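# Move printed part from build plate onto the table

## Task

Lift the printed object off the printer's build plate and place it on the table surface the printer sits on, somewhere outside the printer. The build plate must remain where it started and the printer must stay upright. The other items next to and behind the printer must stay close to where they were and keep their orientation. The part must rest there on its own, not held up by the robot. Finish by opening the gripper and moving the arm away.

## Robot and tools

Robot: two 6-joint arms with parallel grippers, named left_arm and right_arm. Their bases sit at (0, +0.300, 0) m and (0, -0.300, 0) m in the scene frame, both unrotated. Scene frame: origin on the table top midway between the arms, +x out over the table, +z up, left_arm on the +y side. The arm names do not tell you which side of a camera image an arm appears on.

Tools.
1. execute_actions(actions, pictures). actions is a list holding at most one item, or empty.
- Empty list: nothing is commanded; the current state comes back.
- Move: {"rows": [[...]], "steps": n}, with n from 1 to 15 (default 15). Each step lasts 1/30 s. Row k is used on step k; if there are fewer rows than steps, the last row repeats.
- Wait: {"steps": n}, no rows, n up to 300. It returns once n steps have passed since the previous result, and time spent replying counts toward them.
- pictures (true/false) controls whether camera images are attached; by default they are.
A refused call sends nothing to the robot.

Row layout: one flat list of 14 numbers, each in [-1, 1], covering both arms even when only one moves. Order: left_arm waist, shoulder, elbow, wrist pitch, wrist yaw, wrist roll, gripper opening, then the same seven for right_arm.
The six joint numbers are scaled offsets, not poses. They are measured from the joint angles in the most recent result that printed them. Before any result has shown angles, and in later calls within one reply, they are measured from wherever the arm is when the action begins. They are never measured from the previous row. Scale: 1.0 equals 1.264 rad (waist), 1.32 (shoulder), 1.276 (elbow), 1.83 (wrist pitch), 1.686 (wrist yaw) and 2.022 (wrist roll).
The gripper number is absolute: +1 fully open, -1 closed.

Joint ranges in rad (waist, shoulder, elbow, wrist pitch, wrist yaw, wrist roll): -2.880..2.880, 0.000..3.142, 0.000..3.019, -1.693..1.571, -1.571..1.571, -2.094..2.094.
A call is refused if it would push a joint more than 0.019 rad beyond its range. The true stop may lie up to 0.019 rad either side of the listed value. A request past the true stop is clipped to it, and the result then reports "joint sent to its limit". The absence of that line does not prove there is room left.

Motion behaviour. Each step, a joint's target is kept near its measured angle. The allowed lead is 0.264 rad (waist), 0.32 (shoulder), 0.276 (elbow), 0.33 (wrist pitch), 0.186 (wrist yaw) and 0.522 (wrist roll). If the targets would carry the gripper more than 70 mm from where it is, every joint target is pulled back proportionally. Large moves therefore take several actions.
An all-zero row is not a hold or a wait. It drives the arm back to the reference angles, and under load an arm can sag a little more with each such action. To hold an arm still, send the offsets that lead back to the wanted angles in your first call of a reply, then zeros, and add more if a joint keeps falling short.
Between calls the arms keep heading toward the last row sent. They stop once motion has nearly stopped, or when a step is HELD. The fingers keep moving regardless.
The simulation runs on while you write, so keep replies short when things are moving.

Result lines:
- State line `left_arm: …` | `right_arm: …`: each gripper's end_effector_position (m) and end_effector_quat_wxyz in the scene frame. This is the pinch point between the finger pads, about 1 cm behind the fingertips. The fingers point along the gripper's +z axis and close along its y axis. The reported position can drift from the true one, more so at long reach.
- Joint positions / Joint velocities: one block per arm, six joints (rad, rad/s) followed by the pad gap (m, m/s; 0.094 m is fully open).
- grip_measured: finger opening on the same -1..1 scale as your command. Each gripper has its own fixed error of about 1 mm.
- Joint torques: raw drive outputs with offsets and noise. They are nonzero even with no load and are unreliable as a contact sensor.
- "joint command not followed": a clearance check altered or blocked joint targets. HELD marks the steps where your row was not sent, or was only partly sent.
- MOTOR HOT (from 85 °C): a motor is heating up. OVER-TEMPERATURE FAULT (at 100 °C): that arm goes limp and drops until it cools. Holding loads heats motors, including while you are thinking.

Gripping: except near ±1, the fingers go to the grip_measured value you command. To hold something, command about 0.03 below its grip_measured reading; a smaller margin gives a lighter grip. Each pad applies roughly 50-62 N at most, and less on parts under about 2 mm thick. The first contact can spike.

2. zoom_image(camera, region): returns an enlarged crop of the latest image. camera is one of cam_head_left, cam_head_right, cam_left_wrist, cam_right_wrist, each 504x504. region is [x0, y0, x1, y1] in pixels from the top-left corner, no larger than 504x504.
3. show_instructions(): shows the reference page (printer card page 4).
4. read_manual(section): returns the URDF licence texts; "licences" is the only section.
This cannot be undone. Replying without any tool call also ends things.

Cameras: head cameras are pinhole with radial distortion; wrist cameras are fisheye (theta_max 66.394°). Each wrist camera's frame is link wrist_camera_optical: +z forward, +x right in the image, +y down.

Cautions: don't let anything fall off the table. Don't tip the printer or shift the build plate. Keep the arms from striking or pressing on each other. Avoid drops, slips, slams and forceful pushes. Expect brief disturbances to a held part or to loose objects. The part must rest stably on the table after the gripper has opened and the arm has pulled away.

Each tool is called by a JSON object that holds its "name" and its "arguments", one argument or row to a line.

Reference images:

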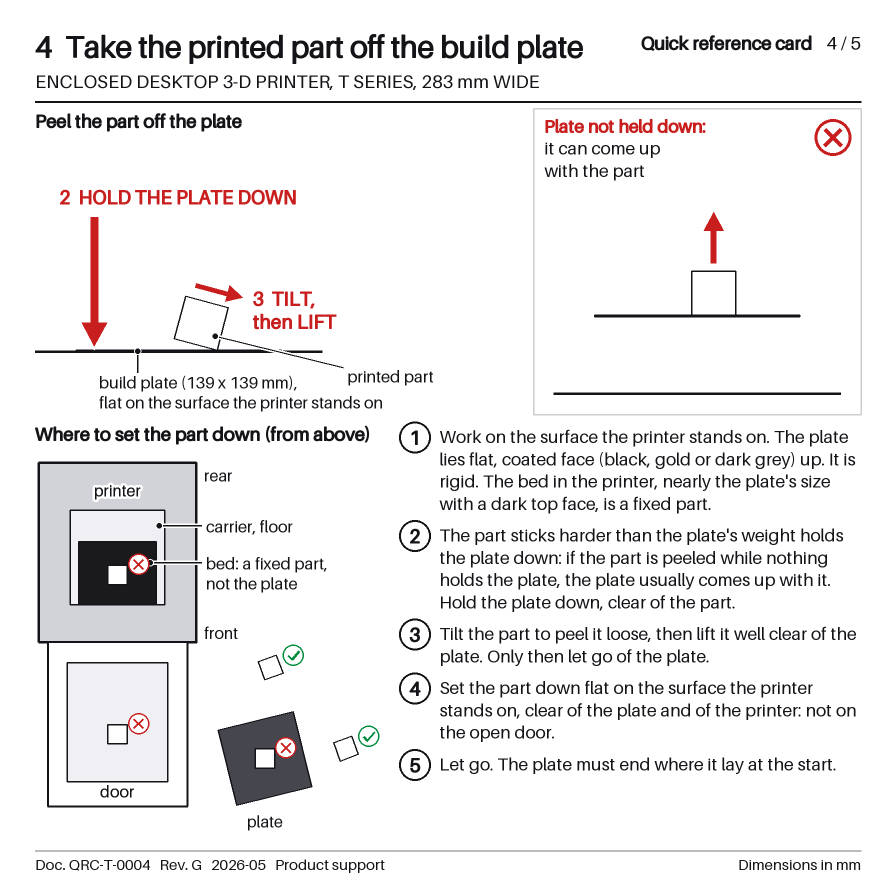

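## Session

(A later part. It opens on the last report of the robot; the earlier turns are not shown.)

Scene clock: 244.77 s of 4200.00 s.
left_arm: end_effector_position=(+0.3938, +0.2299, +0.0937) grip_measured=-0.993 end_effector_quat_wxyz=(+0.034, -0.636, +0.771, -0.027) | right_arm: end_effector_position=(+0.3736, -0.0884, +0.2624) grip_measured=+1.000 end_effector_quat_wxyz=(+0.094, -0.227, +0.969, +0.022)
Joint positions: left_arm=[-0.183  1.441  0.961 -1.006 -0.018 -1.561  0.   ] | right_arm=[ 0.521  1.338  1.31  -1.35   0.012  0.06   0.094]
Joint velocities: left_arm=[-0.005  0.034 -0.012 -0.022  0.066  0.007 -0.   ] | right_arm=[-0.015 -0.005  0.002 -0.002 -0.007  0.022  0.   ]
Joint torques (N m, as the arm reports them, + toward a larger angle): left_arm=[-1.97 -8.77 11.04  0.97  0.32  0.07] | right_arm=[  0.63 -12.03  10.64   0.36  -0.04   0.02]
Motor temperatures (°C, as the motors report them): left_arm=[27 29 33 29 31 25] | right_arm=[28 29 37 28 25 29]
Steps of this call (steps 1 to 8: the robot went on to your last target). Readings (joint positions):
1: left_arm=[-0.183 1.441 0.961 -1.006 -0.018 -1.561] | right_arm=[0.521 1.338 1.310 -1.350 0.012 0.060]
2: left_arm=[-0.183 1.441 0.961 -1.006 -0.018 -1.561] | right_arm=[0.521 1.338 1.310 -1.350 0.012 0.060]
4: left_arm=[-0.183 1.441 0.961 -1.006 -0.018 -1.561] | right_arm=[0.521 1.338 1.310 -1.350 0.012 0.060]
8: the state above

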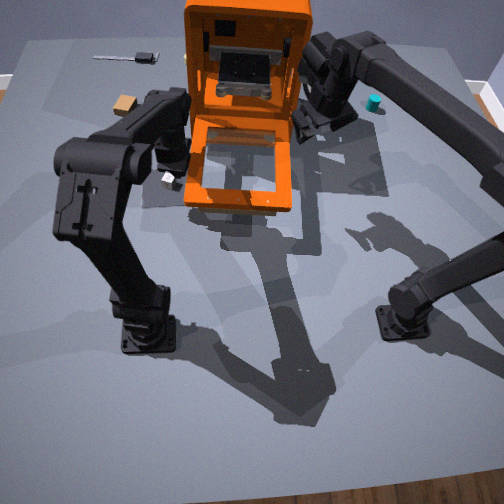

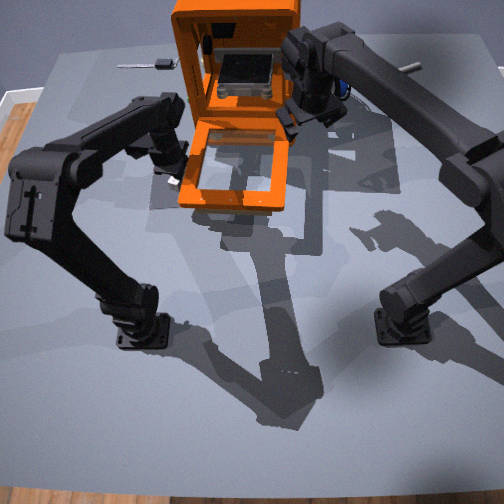

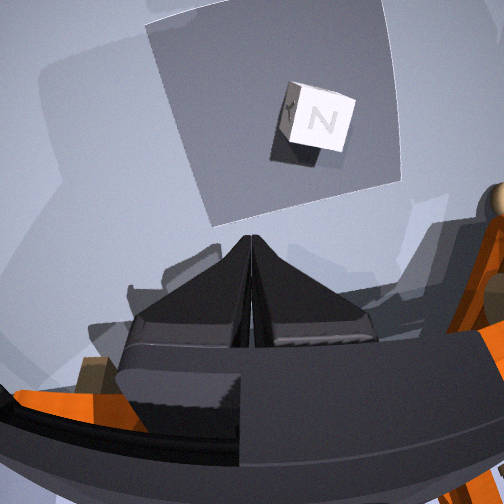

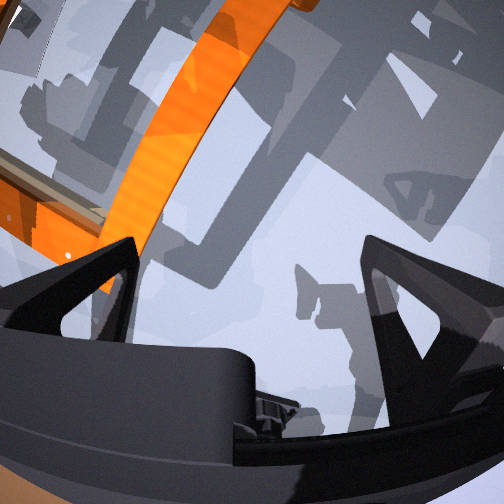

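{"name": "execute_actions", "arguments": {
  "actions": [
    {"rows": [[-0.032,0,0.025,0,0.01,-0.003,-1,0,0,0.01,0,0,0,1],[-0.04,0,0.025,0,0.012,-0.006,-1,0,0,0.01,0,0,0,1],[-0.048,0,0.025,0,0.014,-0.009,-1,0,0,0.01,0,0,0,1],[-0.056,0,0.025,0,0.016,-0.012,-1,0,0,0.01,0,0,0,1],[-0.064,0,0.025,0,0.018,-0.015,-1,0,0,0.01,0,0,0,1],[-0.072,0,0.025,0,0.02,-0.018,-1,0,0,0.01,0,0,0,1],[-0.08,0,0.025,0,0.022,-0.021,-1,0,0,0.01,0,0,0,1],[-0.088,0,0.025,0,0.024,-0.024,-1,0,0,0.01,0,0,0,1],[-0.096,0,0.025,0,0.026,-0.027,-1,0,0,0.01,0,0,0,1],[-0.104,0,0.025,0,0.028,-0.03,-1,0,0,0.01,0,0,0,1],[-0.112,0,0.025,0,0.03,-0.033,-1,0,0,0.01,0,0,0,1],[-0.12,0,0.025,0,0.03,-0.036,-1,0,0,0.01,0,0,0,1],[-0.128,0,0.025,0,0.03,-0.039,-1,0,0,0.01,0,0,0,1],[-0.135,0,0.025,0,0.03,-0.042,-1,0,0,0.01,0,0,0,1],[-0.14,0,0.025,0,0.03,-0.045,-1,0,0,0.01,0,0,0,1]], "steps": 15}
  ],
  "pictures": false
}}

{"name": "execute_actions", "arguments": {
  "actions": [
    {"steps": 10}
  ]
}}

Scene clock: 253.63 s of 4200.00 s.
left_arm: end_effector_position=(+0.3844, +0.1946, +0.0949) grip_measured=-0.993 end_effector_quat_wxyz=(+0.025, -0.628, +0.777, -0.033) | right_arm: end_effector_position=(+0.3736, -0.0884, +0.2624) grip_measured=+1.000 end_effector_quat_wxyz=(+0.094, -0.227, +0.969, +0.022)
Joint positions: left_arm=[-0.267  1.437  0.961 -1.012 -0.001 -1.625  0.   ] | right_arm=[ 0.521  1.338  1.31  -1.35   0.012  0.06   0.094]
Joint velocities: left_arm=[-0.444 -0.015 -0.012 -0.007  0.037 -0.168  0.   ] | right_arm=[ 0.005 -0.015  0.007 -0.007  0.007  0.037  0.   ]
Joint torques (N m, as the arm reports them, + toward a larger angle): left_arm=[-4.41 -8.31 10.99  1.14  0.92  0.04] | right_arm=[  0.72 -12.05  10.66   0.37  -0.04   0.03]
Motor temperatures (°C, as the motors report them): left_arm=[27 29 33 29 31 25] | right_arm=[28 29 37 28 25 29]
Steps of this call (steps 1 to 15: the robot went on to your last target; steps 16 to 90: nothing new was sent; then 5.37 s passed at rest; steps 91 to 105: all 15 steps of this action). Readings (joint positions):
91: left_arm=[-0.183 1.441 0.961 -1.006 -0.018 -1.561] | right_arm=[0.521 1.338 1.310 -1.350 0.012 0.060]
92: left_arm=[-0.183 1.441 0.961 -1.006 -0.018 -1.562] | right_arm=[0.521 1.338 1.310 -1.350 0.012 0.060]
94: left_arm=[-0.184 1.441 0.961 -1.006 -0.018 -1.567] | right_arm=[0.521 1.338 1.310 -1.350 0.012 0.060]
98: left_arm=[-0.191 1.440 0.961 -1.008 -0.017 -1.586] | right_arm=[0.521 1.338 1.310 -1.350 0.012 0.060]
105: the state above

Scene clock: 253.97 s of 4200.00 s.
left_arm: end_effector_position=(+0.3776, +0.1725, +0.0949) grip_measured=-0.993 end_effector_quat_wxyz=(+0.018, -0.614, +0.788, -0.037) | right_arm: end_effector_position=(+0.3736, -0.0884, +0.2624) grip_measured=+1.000 end_effector_quat_wxyz=(+0.094, -0.227, +0.969, +0.022)
Joint positions: left_arm=[-0.32   1.437  0.961 -1.012  0.011 -1.644  0.   ] | right_arm=[ 0.521  1.338  1.31  -1.35   0.012  0.06   0.094]
Joint velocities: left_arm=[-0.015  0.005  0.002 -0.002 -0.022 -0.007  0.001] | right_arm=[ 0.005 -0.015  0.002  0.017  0.007 -0.066  0.   ]
Joint torques (N m, as the arm reports them, + toward a larger angle): left_arm=[-2.51 -8.43 11.01  1.13  0.58  0.  ] | right_arm=[  0.61 -12.    10.66   0.37  -0.04   0.02]
Motor temperatures (°C, as the motors report them): left_arm=[27 29 33 29 31 25] | right_arm=[28 29 37 28 25 29]
Steps of this call (steps 1 to 10: the robot went on to your last target). Readings (joint positions):
1: left_arm=[-0.281 1.437 0.961 -1.012 0.001 -1.630] | right_arm=[0.521 1.338 1.310 -1.350 0.012 0.060]
2: left_arm=[-0.293 1.437 0.961 -1.012 0.005 -1.634] | right_arm=[0.521 1.338 1.310 -1.350 0.012 0.060]
4: left_arm=[-0.312 1.437 0.961 -1.012 0.009 -1.639] | right_arm=[0.521 1.338 1.310 -1.350 0.012 0.060]
8: left_arm=[-0.320 1.437 0.961 -1.012 0.011 -1.643] | right_arm=[0.521 1.338 1.310 -1.350 0.012 0.060]
10: the state above

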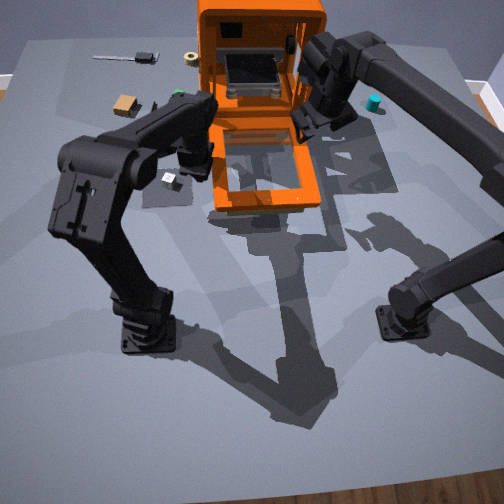

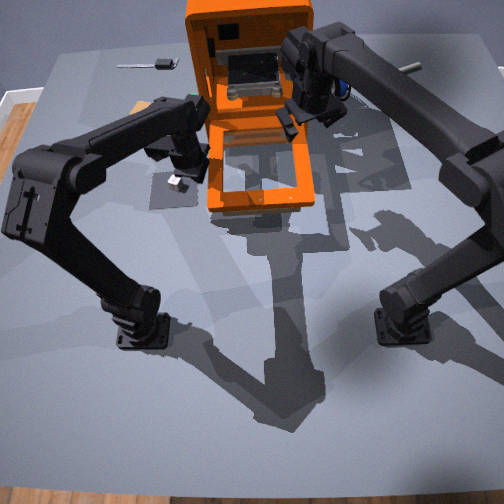

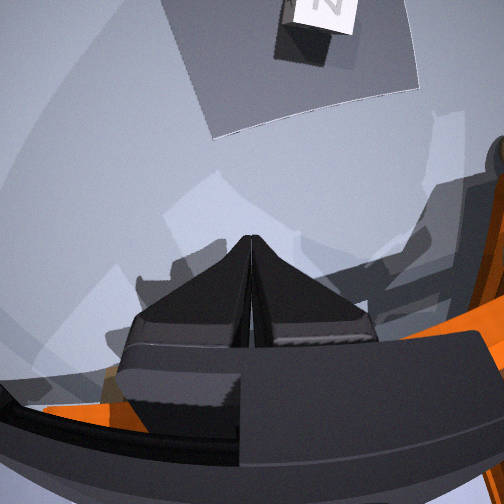

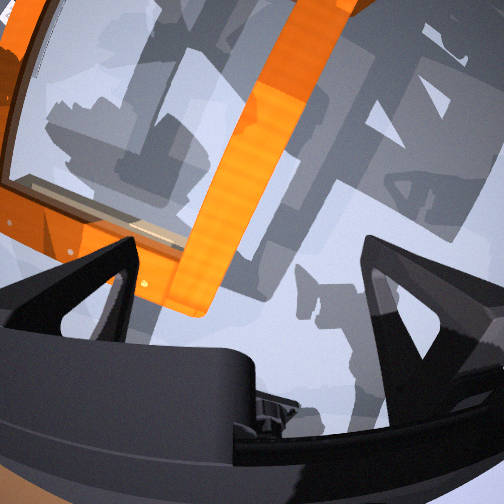

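{"name": "execute_actions", "arguments": {
  "actions": [
    {"rows": [[-0.01,0,0.025,0,0.01,0,-1,0,0,0.01,-0.004,0,0.02,1],[0.01,0,0.025,0,0.005,0.003,-1,0,0,0.01,-0.01,0,0.05,1],[0.03,0,0.025,0,0,0.006,-1,0,0,0.012,-0.017,0,0.09,1],[0.055,0,0.025,0,-0.005,0.009,-1,0.005,0,0.015,-0.024,0,0.13,1],[0.08,0,0.025,0,-0.007,0.012,-1,0.01,0.005,0.02,-0.031,0,0.175,1],[0.105,0,0.025,0,-0.007,0.015,-1,0.02,0.01,0.026,-0.038,0,0.22,1],[0.13,-0.003,0.025,0,-0.007,0.018,-1,0.03,0.015,0.033,-0.045,0,0.265,1],[0.155,-0.008,0.025,0,-0.007,0.021,-1,0.045,0.022,0.041,-0.052,0,0.31,1],[0.18,-0.014,0.02,0.005,-0.007,0.024,-1,0.06,0.03,0.05,-0.059,0,0.355,1],[0.205,-0.021,0.01,0.02,-0.007,0.027,-1,0.075,0.04,0.06,-0.066,0,0.4,1],[0.23,-0.029,-0.005,0.04,-0.007,0.03,-1,0.09,0.05,0.072,-0.073,0,0.445,1],[0.252,-0.038,-0.025,0.07,-0.007,0.033,-1,0.11,0.062,0.085,-0.08,0,0.49,1],[0.272,-0.047,-0.05,0.1,-0.007,0.036,-1,0.13,0.075,0.1,-0.087,0,0.535,1],[0.288,-0.056,-0.075,0.135,-0.007,0.036,-1,0.15,0.09,0.116,-0.094,0,0.58,1],[0.3,-0.065,-0.1,0.17,-0.007,0.036,-1,0.17,0.105,0.133,-0.1,0,0.62,1]], "steps": 15}
  ],
  "pictures": false
}}

{"name": "execute_actions", "arguments": {
  "actions": [
    {"steps": 8}
  ],
  "pictures": false
}}

Scene clock: 265.37 s of 4200.00 s.
left_arm: end_effector_position=(+0.4213, +0.3117, +0.0986) grip_measured=-0.993 end_effector_quat_wxyz=(-0.093, +0.720, -0.682, +0.093) | right_arm: end_effector_position=(+0.3348, -0.0384, +0.2645) grip_measured=+1.000 end_effector_quat_wxyz=(+0.024, +0.139, +0.990, +0.017)
Joint positions: left_arm=[ 0.029  1.389  0.9   -0.819 -0.    -1.597  0.   ] | right_arm=[ 0.669  1.412  1.398 -1.5    0.012  0.947  0.094]
Joint velocities: left_arm=[ 0.796 -0.503 -0.803  1.731  0.037  0.081 -0.001] | right_arm=[ 0.816  0.571  0.628 -0.349 -0.051  2.366  0.   ]
Joint torques (N m, as the arm reports them, + toward a larger angle): left_arm=[-0.38 -9.14  7.04  0.96 -0.2   0.18] | right_arm=[  1.83 -10.52  13.02  -0.22   0.04   0.05]
Motor temperatures (°C, as the motors report them): left_arm=[27 29 33 29 30 25] | right_arm=[28 29 37 28 25 29]
Steps of this call (steps 1 to 30: the robot went on to your last target; steps 31 to 90: nothing new was sent; then 7.90 s passed at rest; steps 91 to 105: all 15 steps of this action). Readings (joint positions):
91: left_arm=[-0.320 1.437 0.961 -1.013 0.011 -1.644] | right_arm=[0.521 1.338 1.310 -1.350 0.012 0.065]
92: left_arm=[-0.318 1.437 0.961 -1.013 0.010 -1.644] | right_arm=[0.521 1.338 1.310 -1.351 0.012 0.079]
94: left_arm=[-0.310 1.437 0.961 -1.013 0.009 -1.643] | right_arm=[0.521 1.338 1.310 -1.362 0.012 0.143]
98: left_arm=[-0.225 1.437 0.961 -1.013 0.006 -1.630] | right_arm=[0.531 1.339 1.310 -1.408 0.012 0.380]
105: the state above

Scene clock: 265.63 s of 4200.00 s.
left_arm: end_effector_position=(+0.4167, +0.3306, +0.0935) grip_measured=-0.993 end_effector_quat_wxyz=(-0.122, +0.727, -0.666, +0.114) | right_arm: end_effector_position=(+0.3225, -0.0016, +0.2554) grip_measured=+1.000 end_effector_quat_wxyz=(+0.010, +0.244, +0.970, +0.004)
Joint positions: left_arm=[ 0.073  1.35   0.831 -0.717 -0.002 -1.585  0.   ] | right_arm=[ 0.752  1.475  1.442 -1.52   0.012  1.245  0.094]
Joint velocities: left_arm=[ 0.005  0.005 -0.002  0.105  0.007  0.007 -0.   ] | right_arm=[-0.063 -0.005  0.012 -0.032  0.037  0.476  0.   ]
Joint torques (N m, as the arm reports them, + toward a larger angle): left_arm=[-0.46 -7.32  8.92  1.74 -0.13  0.19] | right_arm=[ -0.41 -13.56  12.32  -0.52   0.05   0.1 ]
Motor temperatures (°C, as the motors report them): left_arm=[27 29 33 29 30 25] | right_arm=[28 29 37 28 25 29]
Steps of this call (steps 1 to 8: the robot went on to your last target). Readings (joint positions):
1: left_arm=[0.052 1.373 0.875 -0.772 -0.001 -1.594] | right_arm=[0.695 1.430 1.418 -1.509 0.012 1.019]
2: left_arm=[0.067 1.361 0.855 -0.747 -0.002 -1.591] | right_arm=[0.718 1.446 1.433 -1.512 0.012 1.076]
4: left_arm=[0.075 1.350 0.835 -0.729 -0.002 -1.589] | right_arm=[0.748 1.466 1.442 -1.513 0.012 1.158]
8: the state above

{"name": "execute_actions", "arguments": {
  "actions": [
    {"rows": [[-0.002,-0.002,-0.008,0.012,0,0.007,-1,0.004,0.006,0.035,-0.006,0,0.034,1],[-0.005,-0.005,-0.022,0.03,0,0.007,-1,0.01,0.016,0.045,-0.007,0,0.034,1],[-0.008,-0.009,-0.042,0.054,0,0.007,-1,0.018,0.03,0.06,-0.008,0,0.034,1],[-0.011,-0.014,-0.066,0.083,0,0.007,-1,0.028,0.048,0.079,-0.009,0,0.034,1],[-0.014,-0.019,-0.093,0.115,0,0.007,-1,0.039,0.068,0.1,-0.01,0,0.034,1],[-0.017,-0.024,-0.122,0.15,0,0.007,-1,0.051,0.089,0.122,-0.011,0,0.034,1],[-0.02,-0.03,-0.152,0.185,0,0.007,-1,0.063,0.11,0.145,-0.012,0,0.034,1],[-0.023,-0.036,-0.182,0.22,0,0.007,-1,0.075,0.131,0.168,-0.013,0,0.034,1],[-0.025,-0.041,-0.212,0.255,0,0.007,-1,0.087,0.152,0.19,-0.014,0,0.034,1],[-0.025,-0.046,-0.24,0.288,0,0.007,-1,0.098,0.172,0.211,-0.015,0,0.034,1],[-0.025,-0.051,-0.266,0.318,0,0.007,-1,0.108,0.19,0.23,-0.016,0,0.034,1],[-0.025,-0.055,-0.288,0.344,0,0.007,-1,0.117,0.206,0.247,-0.017,0,0.034,1],[-0.025,-0.058,-0.306,0.365,0,0.007,-1,0.124,0.219,0.261,-0.018,0,0.034,1],[-0.025,-0.061,-0.319,0.38,0,0.007,-1,0.13,0.228,0.271,-0.018,0,0.034,1],[-0.025,-0.062,-0.326,0.389,0,0.007,-1,0.134,0.233,0.277,-0.018,0,0.034,1]], "steps": 15}
  ],
  "pictures": false
}}

{"name": "execute_actions", "arguments": {
  "actions": [
    {"steps": 10}
  ]
}}

Scene clock: 275.83 s of 4200.00 s.
left_arm: end_effector_position=(+0.3759, +0.3209, +0.0261) grip_measured=-0.993 end_effector_quat_wxyz=(-0.225, +0.694, -0.649, +0.213) | right_arm: end_effector_position=(+0.3374, +0.1257, +0.2468) grip_measured=+1.000 end_effector_quat_wxyz=(+0.013, +0.200, +0.980, +0.013)
Joint positions: left_arm=[ 0.056  1.287  0.432 -0.085 -0.002 -1.581  0.   ] | right_arm=[ 0.905  1.74   1.741 -1.536  0.012  1.307  0.094]
Joint velocities: left_arm=[-0.005 -0.103 -0.564  0.867 -0.037  0.022  0.001] | right_arm=[ 0.386  0.601  0.276  0.002 -0.051 -0.007  0.   ]
Joint torques (N m, as the arm reports them, + toward a larger angle): left_arm=[-0.23 -5.53  8.77  2.34 -0.15  0.21] | right_arm=[  0.29 -17.48  12.3   -0.71   0.03   0.08]
Motor temperatures (°C, as the motors report them): left_arm=[27 29 32 29 30 25] | right_arm=[28 29 38 28 25 29]
Steps of this call (steps 1 to 30: the robot went on to your last target; steps 31 to 90: nothing new was sent; then 6.70 s passed at rest; steps 91 to 105: all 15 steps of this action). Readings (joint positions):
91: left_arm=[0.073 1.350 0.831 -0.713 -0.002 -1.582] | right_arm=[0.745 1.475 1.442 -1.522 0.012 1.306]
92: left_arm=[0.073 1.349 0.827 -0.704 -0.002 -1.582] | right_arm=[0.745 1.475 1.443 -1.522 0.012 1.306]
94: left_arm=[0.073 1.345 0.802 -0.649 -0.002 -1.582] | right_arm=[0.751 1.482 1.457 -1.527 0.012 1.306]
98: left_arm=[0.070 1.321 0.676 -0.441 -0.002 -1.581] | right_arm=[0.791 1.553 1.563 -1.535 0.012 1.307]
105: the state above

Scene clock: 276.17 s of 4200.00 s.
left_arm: end_effector_position=(+0.3765, +0.3210, +0.0290) grip_measured=-0.993 end_effector_quat_wxyz=(-0.242, +0.689, -0.644, +0.230) | right_arm: end_effector_position=(+0.3296, +0.1392, +0.2248) grip_measured=+1.000 end_effector_quat_wxyz=(+0.003, +0.187, +0.982, -0.007)
Joint positions: left_arm=[ 0.056  1.275  0.404 -0.02  -0.002 -1.581  0.   ] | right_arm=[ 0.931  1.789  1.749 -1.542  0.012  1.307  0.094]
Joint velocities: left_arm=[-0.005  0.005  0.002 -0.017 -0.037  0.022  0.   ] | right_arm=[-0.015 -0.093 -0.017 -0.022 -0.007 -0.051  0.   ]
Joint torques (N m, as the arm reports them, + toward a larger angle): left_arm=[-0.21 -4.6   8.11  2.47 -0.16  0.22] | right_arm=[ -0.09 -18.77  12.98  -0.55   0.04   0.09]
Motor temperatures (°C, as the motors report them): left_arm=[27 29 32 29 30 25] | right_arm=[28 29 38 28 25 29]
Steps of this call (steps 1 to 10: the robot went on to your last target). Readings (joint positions):
1: left_arm=[0.056 1.284 0.416 -0.063 -0.002 -1.581] | right_arm=[0.917 1.759 1.748 -1.536 0.012 1.307]
2: left_arm=[0.056 1.283 0.407 -0.049 -0.002 -1.581] | right_arm=[0.926 1.773 1.749 -1.536 0.012 1.307]
4: left_arm=[0.056 1.281 0.404 -0.035 -0.002 -1.581] | right_arm=[0.935 1.790 1.749 -1.539 0.012 1.307]
8: left_arm=[0.056 1.276 0.404 -0.021 -0.002 -1.581] | right_arm=[0.933 1.793 1.749 -1.541 0.012 1.307]
10: the state above

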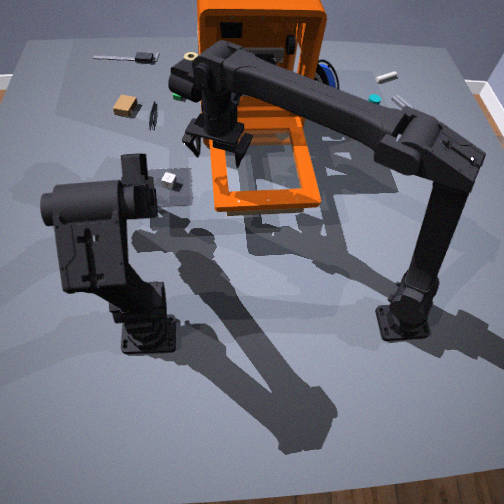

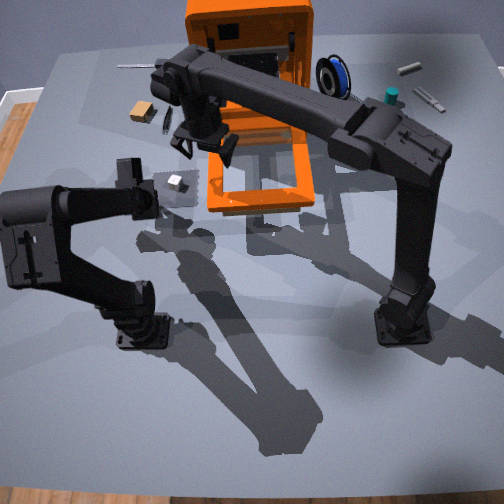

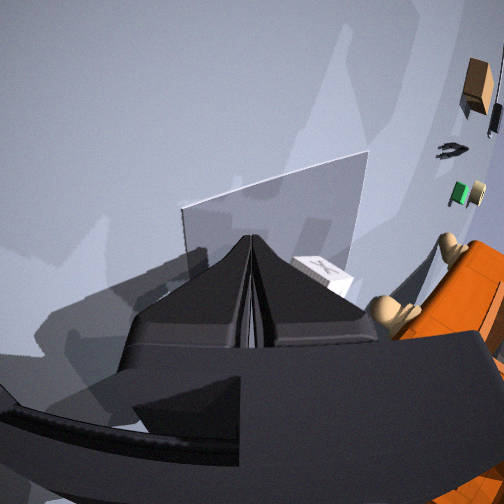

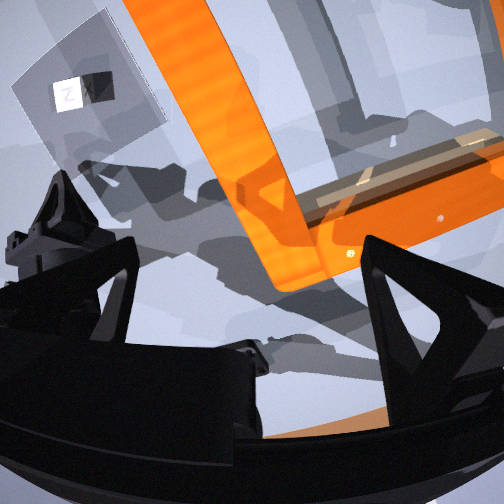

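{"name": "execute_actions", "arguments": {
  "actions": [
    {"rows": [[-0.003,0,0.02,0.005,0,0,-1,0,0.006,0.045,0,0,0,1],[-0.006,0.002,0.023,0.008,0,0,-1,0,0.016,0.06,0.001,0,0,1],[-0.009,0.004,0.026,0.011,0,0,-1,0,0.031,0.08,0.002,0,0,1],[-0.012,0.007,0.029,0.014,0,0,-1,0,0.05,0.105,0.003,0,0,1],[-0.015,0.01,0.032,0.017,0,0,-1,0,0.072,0.134,0.004,0,0,1],[-0.018,0.013,0.032,0.02,0,0,-1,0,0.095,0.165,0.005,0,0,1],[-0.021,0.016,0.032,0.023,0,0,-1,0,0.118,0.197,0.006,0,0,1],[-0.022,0.019,0.032,0.026,0,0,-1,0,0.141,0.229,0.007,0,0,1],[-0.022,0.022,0.032,0.029,0,0,-1,0,0.164,0.26,0.008,0,0,1],[-0.022,0.025,0.032,0.032,0,0,-1,0,0.186,0.29,0.009,0,0,1],[-0.022,0.028,0.032,0.035,0,0,-1,0,0.206,0.318,0.01,0,0,1],[-0.022,0.031,0.032,0.035,0,0,-1,0,0.224,0.343,0.011,0,0,1],[-0.022,0.033,0.032,0.035,0,0,-1,0,0.239,0.364,0.011,0,0,1],[-0.022,0.035,0.032,0.035,0,0,-1,0,0.25,0.379,0.011,0,0,1],[-0.022,0.036,0.032,0.035,0,0,-1,0,0.256,0.388,0.011,0,0,1]], "steps": 15}
  ],
  "pictures": false
}}

{"name": "execute_actions", "arguments": {
  "actions": [
    {"steps": 12}
  ]
}}

Scene clock: 294.73 s of 4200.00 s.
left_arm: end_effector_position=(+0.3870, +0.3164, +0.0297) grip_measured=-0.993 end_effector_quat_wxyz=(-0.250, +0.681, -0.645, +0.241) | right_arm: end_effector_position=(+0.4075, +0.2435, +0.2352) grip_measured=+1.000 end_effector_quat_wxyz=(+0.041, +0.187, +0.979, +0.070)
Joint positions: left_arm=[ 0.043  1.303  0.412  0.029 -0.002 -1.581  0.   ] | right_arm=[ 0.931  2.062  2.182 -1.528  0.012  1.307  0.094]
Joint velocities: left_arm=[ 0.005  0.103  0.007  0.012 -0.022  0.037 -0.   ] | right_arm=[-0.005  0.65   0.466  0.046  0.022 -0.051  0.   ]
Joint torques (N m, as the arm reports them, + toward a larger angle): left_arm=[-0.29 -3.29  9.7   2.47 -0.15  0.12] | right_arm=[  0.72 -21.71  12.24   0.46   0.05   0.02]
Motor temperatures (°C, as the motors report them): left_arm=[27 28 32 29 29 25] | right_arm=[28 30 40 28 25 29]
Steps of this call (steps 1 to 30: the robot went on to your last target; steps 31 to 90: nothing new was sent; then 15.07 s passed at rest; steps 91 to 105: all 15 steps of this action). Readings (joint positions):
91: left_arm=[0.056 1.275 0.404 -0.020 -0.002 -1.581] | right_arm=[0.931 1.782 1.750 -1.542 0.012 1.307]
92: left_arm=[0.056 1.275 0.404 -0.020 -0.002 -1.581] | right_arm=[0.931 1.782 1.754 -1.542 0.012 1.307]
94: left_arm=[0.056 1.275 0.404 -0.017 -0.002 -1.581] | right_arm=[0.931 1.794 1.782 -1.542 0.012 1.307]
98: left_arm=[0.051 1.278 0.407 0.001 -0.002 -1.581] | right_arm=[0.931 1.871 1.933 -1.542 0.012 1.307]
105: the state above

Scene clock: 295.13 s of 4200.00 s.
left_arm: end_effector_position=(+0.3863, +0.3164, +0.0272) grip_measured=-0.993 end_effector_quat_wxyz=(-0.248, +0.682, -0.646, +0.238) | right_arm: end_effector_position=(+0.4132, +0.2512, +0.1990) grip_measured=+1.000 end_effector_quat_wxyz=(+0.030, +0.187, +0.981, +0.049)
Joint positions: left_arm=[ 0.043  1.31   0.412  0.029 -0.002 -1.581  0.   ] | right_arm=[ 0.931  2.127  2.198 -1.526  0.012  1.307  0.094]
Joint velocities: left_arm=[ 0.005 -0.005  0.002  0.017  0.037  0.051 -0.001] | right_arm=[-0.005 -0.034 -0.002  0.017 -0.066  0.051  0.   ]
Joint torques (N m, as the arm reports them, + toward a larger angle): left_arm=[-0.3  -3.08  9.68  2.49 -0.15  0.12] | right_arm=[  0.76 -23.69  13.22   0.3    0.04   0.02]
Motor temperatures (°C, as the motors report them): left_arm=[27 28 32 29 29 25] | right_arm=[28 30 40 28 25 29]
Steps of this call (steps 1 to 12: the robot went on to your last target). Readings (joint positions):
1: left_arm=[0.043 1.307 0.412 0.029 -0.002 -1.581] | right_arm=[0.931 2.082 2.193 -1.527 0.012 1.307]
2: left_arm=[0.043 1.309 0.412 0.029 -0.002 -1.581] | right_arm=[0.931 2.096 2.197 -1.526 0.012 1.307]
4: left_arm=[0.043 1.310 0.412 0.029 -0.002 -1.581] | right_arm=[0.931 2.117 2.197 -1.526 0.012 1.307]
8: left_arm=[0.043 1.310 0.412 0.029 -0.002 -1.581] | right_arm=[0.931 2.132 2.197 -1.526 0.012 1.307]
12: the state above

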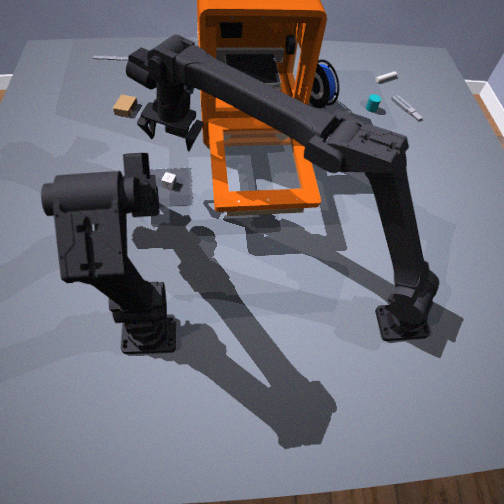

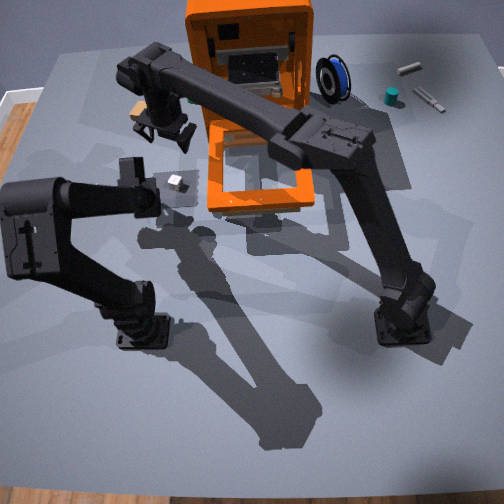

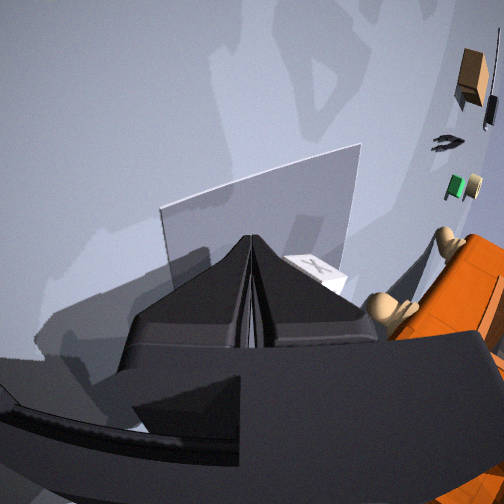

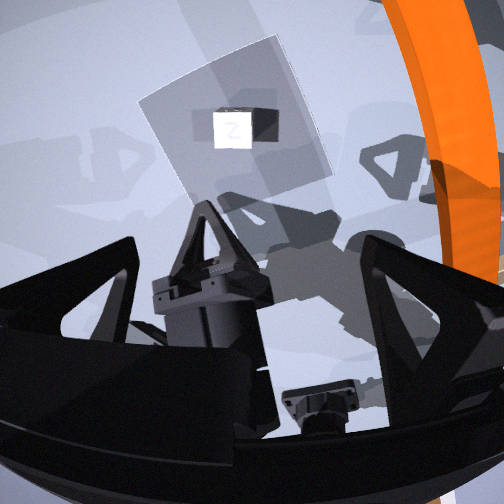

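{"name": "execute_actions", "arguments": {
  "actions": [
    {"rows": [[0,0.008,0.01,0.004,0,0,-1,-0.002,0.004,0.04,0,0,0,0.95],[0,0.012,0.008,0.007,0,0,-1,-0.004,0.011,0.046,0,0,0,0.9],[0,0.016,0.006,0.01,0,0,-1,-0.006,0.022,0.054,0,0,0,0.85],[0,0.02,0.004,0.013,0,0,-1,-0.008,0.035,0.063,0,0,0,0.8],[0,0.024,0.002,0.016,0,0,-1,-0.01,0.05,0.072,-0.001,0,0,0.75],[0,0.028,0,0.019,0,0,-1,-0.012,0.066,0.081,-0.002,0,0,0.7],[0,0.032,-0.002,0.022,0,0,-1,-0.014,0.082,0.09,-0.003,0,0,0.65],[0,0.036,-0.002,0.025,0,0,-1,-0.016,0.098,0.099,-0.004,0,0,0.6],[0,0.04,-0.002,0.028,0,0,-1,-0.018,0.114,0.108,-0.005,0,0,0.55],[0,0.043,-0.002,0.031,0,0,-1,-0.02,0.13,0.116,-0.006,0,0,0.5],[0,0.046,-0.002,0.034,0,0,-1,-0.02,0.145,0.123,-0.007,0,0,0.45],[0,0.049,-0.002,0.037,0,0,-1,-0.02,0.159,0.129,-0.008,0,0,0.4],[0,0.052,-0.002,0.04,0,0,-1,-0.02,0.17,0.134,-0.008,0,0,0.4],[0,0.055,-0.002,0.043,0,0,-1,-0.02,0.178,0.137,-0.008,0,0,0.4],[0,0.058,-0.002,0.046,0,0,-1,-0.02,0.183,0.139,-0.008,0,0,0.4]], "steps": 15}
  ],
  "pictures": false
}}

{"name": "execute_actions", "arguments": {
  "actions": [
    {"steps": 14}
  ]
}}

Scene clock: 311.30 s of 4200.00 s.
left_arm: end_effector_position=(+0.3909, +0.3165, +0.0157) grip_measured=-0.993 end_effector_quat_wxyz=(-0.248, +0.681, -0.646, +0.239) | right_arm: end_effector_position=(+0.4432, +0.2754, +0.1472) grip_measured=+0.402 end_effector_quat_wxyz=(+0.026, +0.193, +0.980, +0.041)
Joint positions: left_arm=[ 0.043  1.366  0.412  0.086 -0.002 -1.581  0.   ] | right_arm=[ 0.918  2.285  2.337 -1.527  0.012  1.307  0.066]
Joint velocities: left_arm=[-0.005  0.103  0.002  0.168 -0.022  0.007  0.001] | right_arm=[-0.054  0.601  0.037 -0.007 -0.037 -0.051 -0.001]
Joint torques (N m, as the arm reports them, + toward a larger angle): left_arm=[ 0.91 -3.54  6.38  2.43 -0.15  0.12] | right_arm=[ -0.17 -22.24  12.41  -0.51   0.05   0.02]
Motor temperatures (°C, as the motors report them): left_arm=[27 28 32 29 29 25] | right_arm=[28 32 41 28 25 29]
Steps of this call (steps 1 to 30: the robot went on to your last target; steps 31 to 90: nothing new was sent; then 12.67 s passed at rest; steps 91 to 105: all 15 steps of this action). Readings (joint positions):
91: left_arm=[0.043 1.310 0.412 0.029 -0.002 -1.581] | right_arm=[0.931 2.124 2.199 -1.526 0.012 1.307]
92: left_arm=[0.043 1.310 0.412 0.029 -0.002 -1.581] | right_arm=[0.931 2.124 2.200 -1.526 0.012 1.307]
94: left_arm=[0.043 1.312 0.412 0.031 -0.002 -1.581] | right_arm=[0.931 2.128 2.210 -1.526 0.012 1.307]
98: left_arm=[0.043 1.330 0.412 0.049 -0.002 -1.581] | right_arm=[0.930 2.161 2.269 -1.526 0.012 1.307]
105: the state above

Scene clock: 311.77 s of 4200.00 s.
left_arm: end_effector_position=(+0.3922, +0.3166, +0.0150) grip_measured=-0.993 end_effector_quat_wxyz=(-0.249, +0.681, -0.645, +0.240) | right_arm: end_effector_position=(+0.4450, +0.2712, +0.0853) grip_measured=+0.402 end_effector_quat_wxyz=(+0.006, +0.196, +0.981, -0.001)
Joint positions: left_arm=[ 0.043  1.373  0.412  0.098 -0.002 -1.581  0.   ] | right_arm=[ 0.912  2.373  2.338 -1.531  0.012  1.307  0.066]
Joint velocities: left_arm=[-0.015 -0.005  0.017 -0.017 -0.037  0.051 -0.001] | right_arm=[-0.015 -0.103 -0.022  0.007  0.022  0.037  0.   ]
Joint torques (N m, as the arm reports them, + toward a larger angle): left_arm=[ 0.93 -3.79  6.32  2.5  -0.15  0.12] | right_arm=[ -0.11 -26.86  12.33  -0.57   0.05   0.03]
Motor temperatures (°C, as the motors report them): left_arm=[27 28 32 29 29 25] | right_arm=[28 32 41 28 25 29]
Steps of this call (steps 1 to 14: the robot went on to your last target). Readings (joint positions):
1: left_arm=[0.043 1.369 0.412 0.091 -0.002 -1.581] | right_arm=[0.916 2.304 2.338 -1.527 0.012 1.307]
2: left_arm=[0.043 1.372 0.412 0.094 -0.002 -1.581] | right_arm=[0.915 2.323 2.338 -1.527 0.012 1.307]
4: left_arm=[0.043 1.373 0.412 0.096 -0.002 -1.581] | right_arm=[0.913 2.356 2.338 -1.528 0.012 1.307]
8: left_arm=[0.043 1.373 0.412 0.098 -0.002 -1.581] | right_arm=[0.912 2.387 2.338 -1.530 0.012 1.307]
14: the state above

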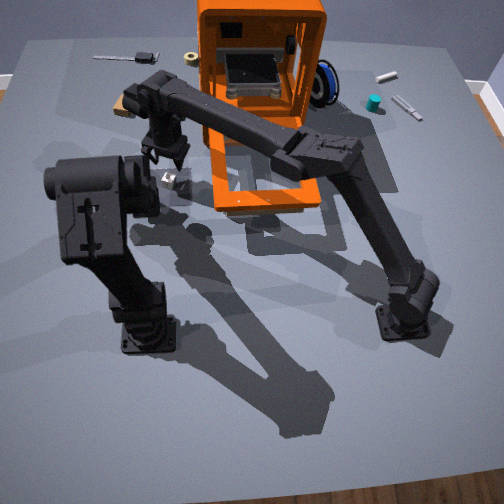

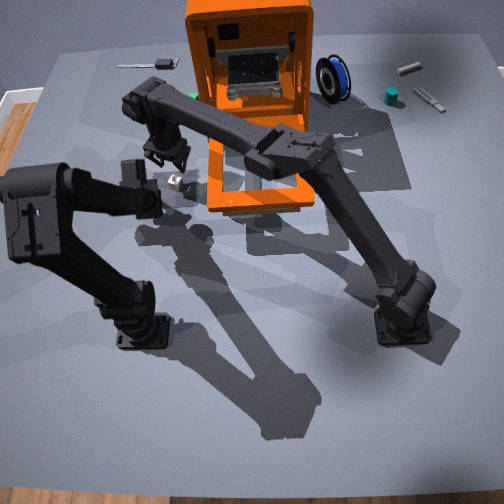

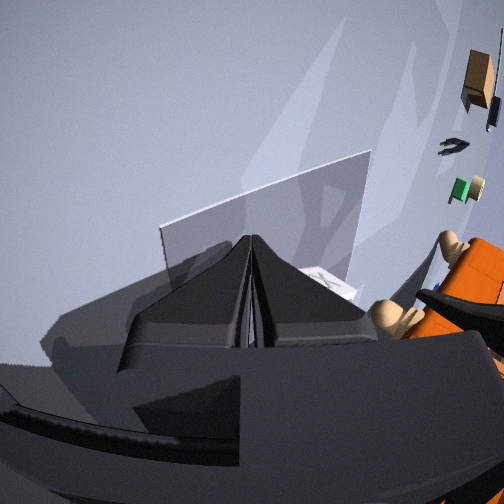

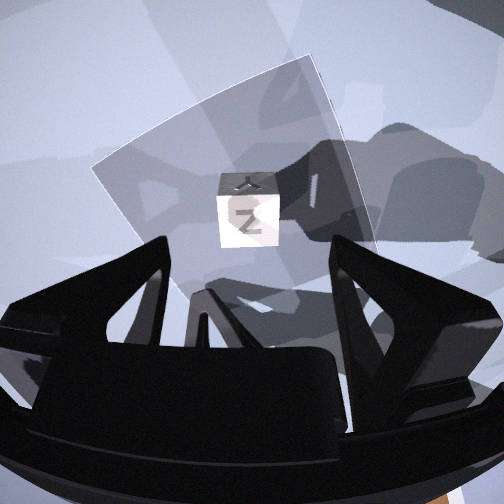

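{"name": "execute_actions", "arguments": {
  "actions": [
    {"rows": [[0,0.012,-0.002,0.006,0,0,-1,0.002,-0.003,0.02,0.002,0,0,0.4],[0,0.014,-0.003,0.006,0,0,-1,0.004,-0.003,0.01,0.005,0,0,0.4],[0,0.016,-0.004,0.007,0,0,-1,0.006,-0.002,0.002,0.008,0,0,0.4],[0,0.018,-0.005,0.007,0,0,-1,0.008,-0.002,-0.003,0.011,0,0,0.4],[0,0.02,-0.006,0.008,0,0,-1,0.01,-0.001,-0.007,0.014,0,0,0.4],[0,0.022,-0.007,0.008,0,0,-1,0.012,-0.001,-0.011,0.017,0,0,0.4],[0,0.024,-0.008,0.008,0,0,-1,0.012,0,-0.015,0.02,0,0,0.4],[0,0.026,-0.009,0.008,0,0,-1,0.012,0.001,-0.019,0.023,0,0,0.4],[0,0.028,-0.01,0.008,0,0,-1,0.012,0.002,-0.023,0.026,0,0,0.4],[0,0.029,-0.011,0.008,0,0,-1,0.012,0.003,-0.027,0.029,0,0,0.4],[0,0.03,-0.012,0.008,0,0,-1,0.012,0.004,-0.031,0.032,0,0,0.4],[0,0.031,-0.013,0.008,0,0,-1,0.012,0.005,-0.035,0.035,0,0,0.4],[0,0.032,-0.014,0.008,0,0,-1,0.012,0.005,-0.039,0.038,0,0,0.4],[0,0.033,-0.015,0.008,0,0,-1,0.012,0.005,-0.042,0.04,0,0,0.4],[0,0.034,-0.016,0.008,0,0,-1,0.012,0.005,-0.044,0.042,0,0,0.4]], "steps": 15}
  ],
  "pictures": false
}}

{"name": "execute_actions", "arguments": {
  "actions": [
    {"steps": 12}
  ]
}}

Scene clock: 324.93 s of 4200.00 s.
left_arm: end_effector_position=(+0.3883, +0.3164, +0.0071) grip_measured=-0.993 end_effector_quat_wxyz=(-0.244, +0.683, -0.647, +0.235) | right_arm: end_effector_position=(+0.4445, +0.2761, +0.0785) grip_measured=+0.402 end_effector_quat_wxyz=(+0.012, +0.194, +0.981, +0.012)
Joint positions: left_arm=[ 0.043  1.392  0.406  0.106 -0.002 -1.581  0.   ] | right_arm=[ 0.917  2.361  2.296 -1.474  0.012  1.307  0.066]
Joint velocities: left_arm=[-0.005 -0.005 -0.037  0.046 -0.051  0.022 -0.001] | right_arm=[ 0.005 -0.005 -0.134  0.115  0.022  0.051 -0.001]
Joint torques (N m, as the arm reports them, + toward a larger angle): left_arm=[ 1.05 -2.62  5.2   1.99 -0.15  0.12] | right_arm=[  1.48 -24.99   8.75   0.2    0.04   0.02]
Motor temperatures (°C, as the motors report them): left_arm=[27 28 31 29 29 25] | right_arm=[28 33 41 28 25 29]
Steps of this call (steps 1 to 30: the robot went on to your last target; steps 31 to 90: nothing new was sent; then 9.67 s passed at rest; steps 91 to 105: all 15 steps of this action). Readings (joint positions):
91: left_arm=[0.043 1.373 0.412 0.098 -0.002 -1.581] | right_arm=[0.912 2.361 2.338 -1.531 0.012 1.307]
92: left_arm=[0.043 1.374 0.412 0.098 -0.002 -1.581] | right_arm=[0.912 2.361 2.338 -1.531 0.012 1.307]
94: left_arm=[0.043 1.375 0.412 0.098 -0.002 -1.581] | right_arm=[0.912 2.361 2.338 -1.529 0.012 1.307]
98: left_arm=[0.043 1.385 0.409 0.098 -0.002 -1.581] | right_arm=[0.913 2.361 2.333 -1.511 0.012 1.307]
105: the state above

Scene clock: 325.33 s of 4200.00 s.
left_arm: end_effector_position=(+0.3881, +0.3164, +0.0070) grip_measured=-0.993 end_effector_quat_wxyz=(-0.244, +0.683, -0.647, +0.235) | right_arm: end_effector_position=(+0.4440, +0.2764, +0.0754) grip_measured=+0.402 end_effector_quat_wxyz=(+0.012, +0.194, +0.981, +0.012)
Joint positions: left_arm=[ 0.043  1.392  0.404  0.108 -0.002 -1.581  0.   ] | right_arm=[ 0.918  2.361  2.288 -1.466  0.012  1.307  0.066]
Joint velocities: left_arm=[ 0.005  0.005 -0.007 -0.007 -0.066  0.037  0.   ] | right_arm=[-0.015  0.005  0.007 -0.017 -0.037 -0.037 -0.   ]
Joint torques (N m, as the arm reports them, + toward a larger angle): left_arm=[ 0.91 -2.71  5.27  2.07 -0.16  0.12] | right_arm=[  1.39 -25.34   8.6    0.43   0.04   0.02]
Motor temperatures (°C, as the motors report them): left_arm=[27 28 31 29 29 25] | right_arm=[28 33 41 28 25 29]
Steps of this call (steps 1 to 12: the robot went on to your last target). Readings (joint positions):
1: left_arm=[0.043 1.392 0.405 0.107 -0.002 -1.581] | right_arm=[0.917 2.361 2.293 -1.471 0.012 1.307]
2: left_arm=[0.043 1.392 0.405 0.107 -0.002 -1.581] | right_arm=[0.917 2.361 2.290 -1.469 0.012 1.307]
4: left_arm=[0.043 1.392 0.405 0.108 -0.002 -1.581] | right_arm=[0.918 2.361 2.288 -1.467 0.012 1.307]
8: left_arm=[0.043 1.392 0.404 0.108 -0.002 -1.581] | right_arm=[0.918 2.361 2.288 -1.466 0.012 1.307]
12: the state above

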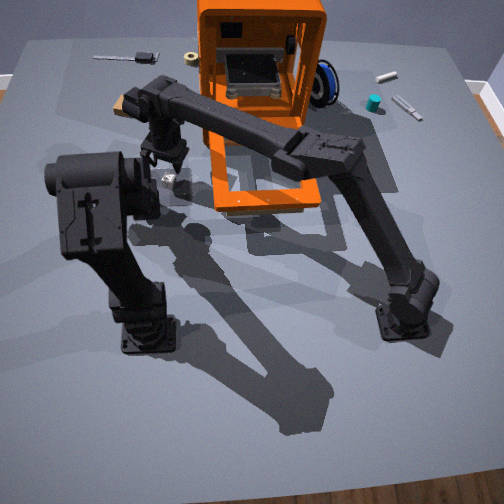

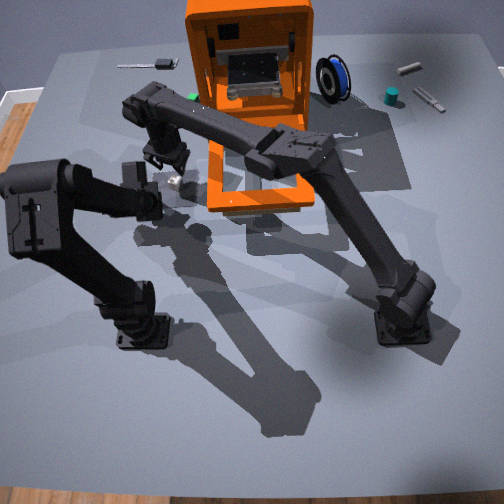

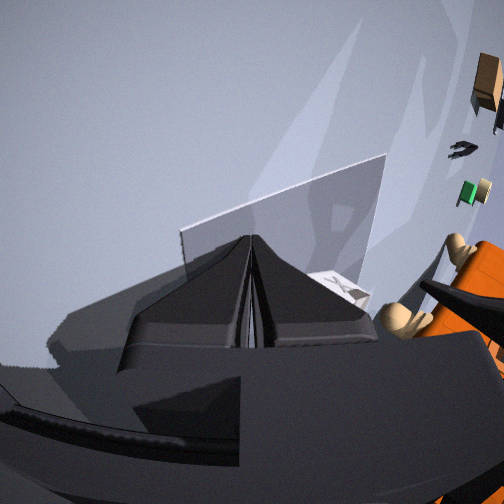

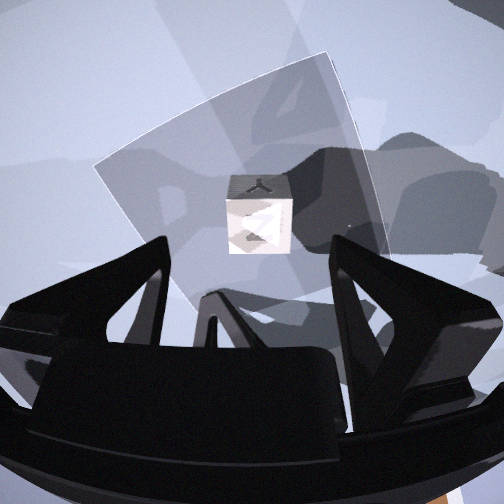

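{"name": "execute_actions", "arguments": {
  "actions": [
    {"rows": [[0,0.021,-0.012,0.002,0,0,-1,-0.002,0.014,-0.007,0.008,0,0,0.4],[0,0.023,-0.015,0,0,0,-1,-0.004,0.015,-0.01,0.01,0,0,0.4],[0,0.025,-0.018,-0.002,0,0,-1,-0.006,0.016,-0.013,0.012,0,0,0.4],[0,0.027,-0.021,-0.004,0,0,-1,-0.008,0.017,-0.016,0.014,0,0,0.4],[0,0.029,-0.024,-0.006,0,0,-1,-0.01,0.018,-0.019,0.016,0,0,0.4],[0,0.031,-0.027,-0.008,0,0,-1,-0.012,0.019,-0.022,0.018,0,0,0.4],[0,0.033,-0.03,-0.01,0,0,-1,-0.012,0.02,-0.025,0.02,0,0,0.4],[0,0.035,-0.033,-0.012,0,0,-1,-0.012,0.021,-0.028,0.023,0,0,0.4],[0,0.037,-0.036,-0.014,0,0,-1,-0.012,0.022,-0.032,0.025,0,0,0.4],[0,0.039,-0.039,-0.016,0,0,-1,-0.012,0.023,-0.035,0.027,0,0,0.4],[0,0.041,-0.04,-0.018,0,0,-1,-0.012,0.024,-0.038,0.03,0,0,0.4],[0,0.042,-0.04,-0.02,0,0,-1,-0.012,0.025,-0.041,0.032,0,0,0.4],[0,0.042,-0.04,-0.02,0,0,-1,-0.012,0.026,-0.044,0.034,0,0,0.4],[0,0.042,-0.04,-0.02,0,0,-1,-0.012,0.027,-0.047,0.036,0,0,0.4],[0,0.042,-0.04,-0.02,0,0,-1,-0.012,0.028,-0.05,0.038,0,0,0.4]], "steps": 15}
  ],
  "pictures": false
}}

{"name": "execute_actions", "arguments": {
  "actions": [
    {"steps": 14}
  ]
}}

Scene clock: 344.03 s of 4200.00 s.
left_arm: end_effector_position=(+0.3858, +0.3163, +0.0052) grip_measured=-0.993 end_effector_quat_wxyz=(-0.243, +0.683, -0.648, +0.234) | right_arm: end_effector_position=(+0.4458, +0.2733, +0.0572) grip_measured=+0.402 end_effector_quat_wxyz=(+0.013, +0.196, +0.980, +0.013)
Joint positions: left_arm=[ 0.043  1.392  0.399  0.111 -0.002 -1.581  0.   ] | right_arm=[ 0.913  2.361  2.24  -1.416  0.012  1.307  0.066]
Joint velocities: left_arm=[-0.015 -0.024 -0.007 -0.002  0.022 -0.037 -0.   ] | right_arm=[-0.005 -0.005 -0.11   0.105  0.037 -0.037  0.   ]
Joint torques (N m, as the arm reports them, + toward a larger angle): left_arm=[ 0.92 -0.18  2.58  0.49 -0.15  0.12] | right_arm=[ -0.04 -23.71   8.51   0.31   0.05   0.02]
Motor temperatures (°C, as the motors report them): left_arm=[27 28 31 29 29 25] | right_arm=[28 33 38 28 25 29]
Steps of this call (steps 1 to 15: the robot went on to your last target; steps 16 to 90: nothing new was sent; then 15.20 s passed at rest; steps 91 to 105: all 15 steps of this action). Readings (joint positions):
91: left_arm=[0.043 1.392 0.404 0.108 -0.002 -1.581] | right_arm=[0.918 2.361 2.288 -1.466 0.012 1.307]
92: left_arm=[0.043 1.392 0.404 0.108 -0.002 -1.581] | right_arm=[0.918 2.361 2.288 -1.464 0.012 1.307]
94: left_arm=[0.043 1.392 0.403 0.109 -0.002 -1.581] | right_arm=[0.918 2.361 2.285 -1.458 0.012 1.307]
98: left_arm=[0.043 1.392 0.401 0.110 -0.002 -1.581] | right_arm=[0.917 2.361 2.270 -1.444 0.012 1.307]
105: the state above

Scene clock: 344.50 s of 4200.00 s.
left_arm: end_effector_position=(+0.3858, +0.3163, +0.0052) grip_measured=-0.993 end_effector_quat_wxyz=(-0.243, +0.683, -0.648, +0.234) | right_arm: end_effector_position=(+0.4461, +0.2727, +0.0524) grip_measured=+0.402 end_effector_quat_wxyz=(+0.012, +0.196, +0.980, +0.012)
Joint positions: left_arm=[ 0.043  1.392  0.399  0.111 -0.002 -1.581  0.   ] | right_arm=[ 0.912  2.364  2.233 -1.408  0.012  1.307  0.066]
Joint velocities: left_arm=[ 0.024 -0.015 -0.017 -0.002 -0.022  0.022  0.   ] | right_arm=[-0.005  0.005 -0.002 -0.012  0.007 -0.037  0.001]
Joint torques (N m, as the arm reports them, + toward a larger angle): left_arm=[ 0.94 -0.2   2.58  0.5  -0.15  0.12] | right_arm=[ -0.27 -23.91   8.39   0.43   0.04   0.02]
Motor temperatures (°C, as the motors report them): left_arm=[27 28 31 29 29 25] | right_arm=[28 33 38 28 25 29]
Steps of this call (steps 1 to 14: the robot went on to your last target). Readings (joint positions):
1: left_arm=[0.043 1.392 0.399 0.111 -0.002 -1.581] | right_arm=[0.913 2.361 2.237 -1.413 0.012 1.307]
2: left_arm=[0.043 1.392 0.399 0.111 -0.002 -1.581] | right_arm=[0.912 2.362 2.235 -1.411 0.012 1.307]
4: left_arm=[0.043 1.392 0.399 0.111 -0.002 -1.581] | right_arm=[0.912 2.363 2.234 -1.409 0.012 1.307]
8: left_arm=[0.043 1.392 0.399 0.111 -0.002 -1.581] | right_arm=[0.912 2.364 2.233 -1.408 0.012 1.307]
14: the state above

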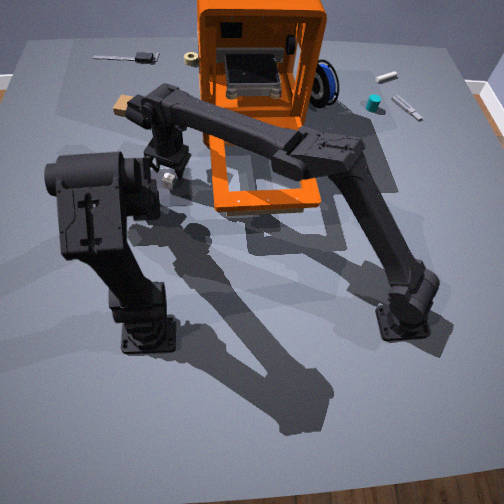

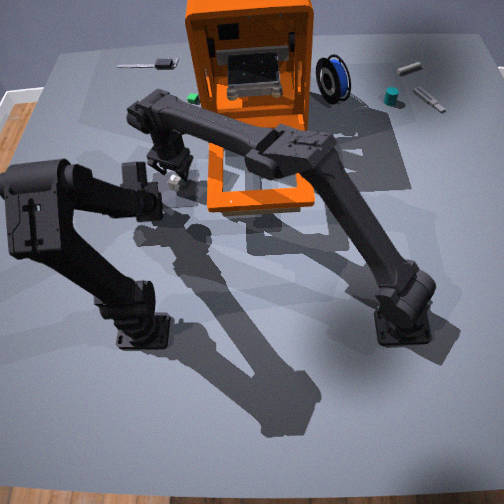

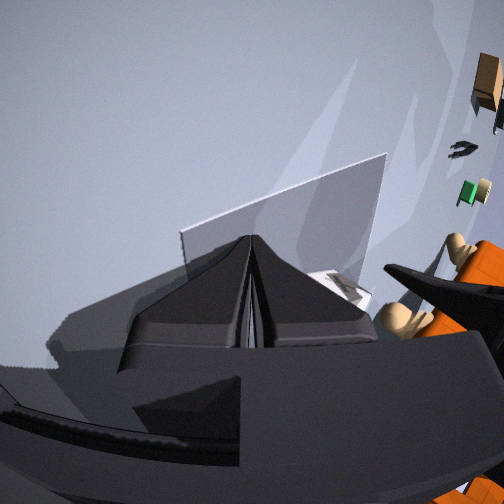

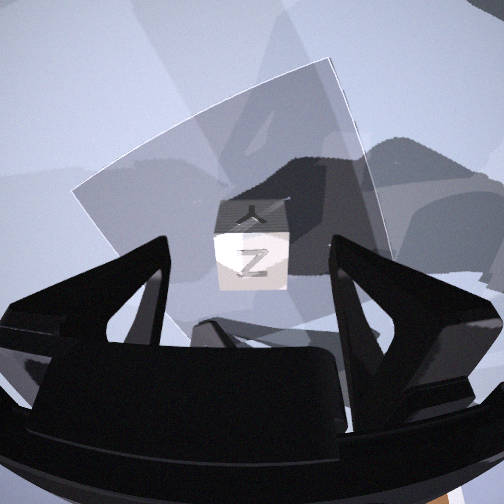

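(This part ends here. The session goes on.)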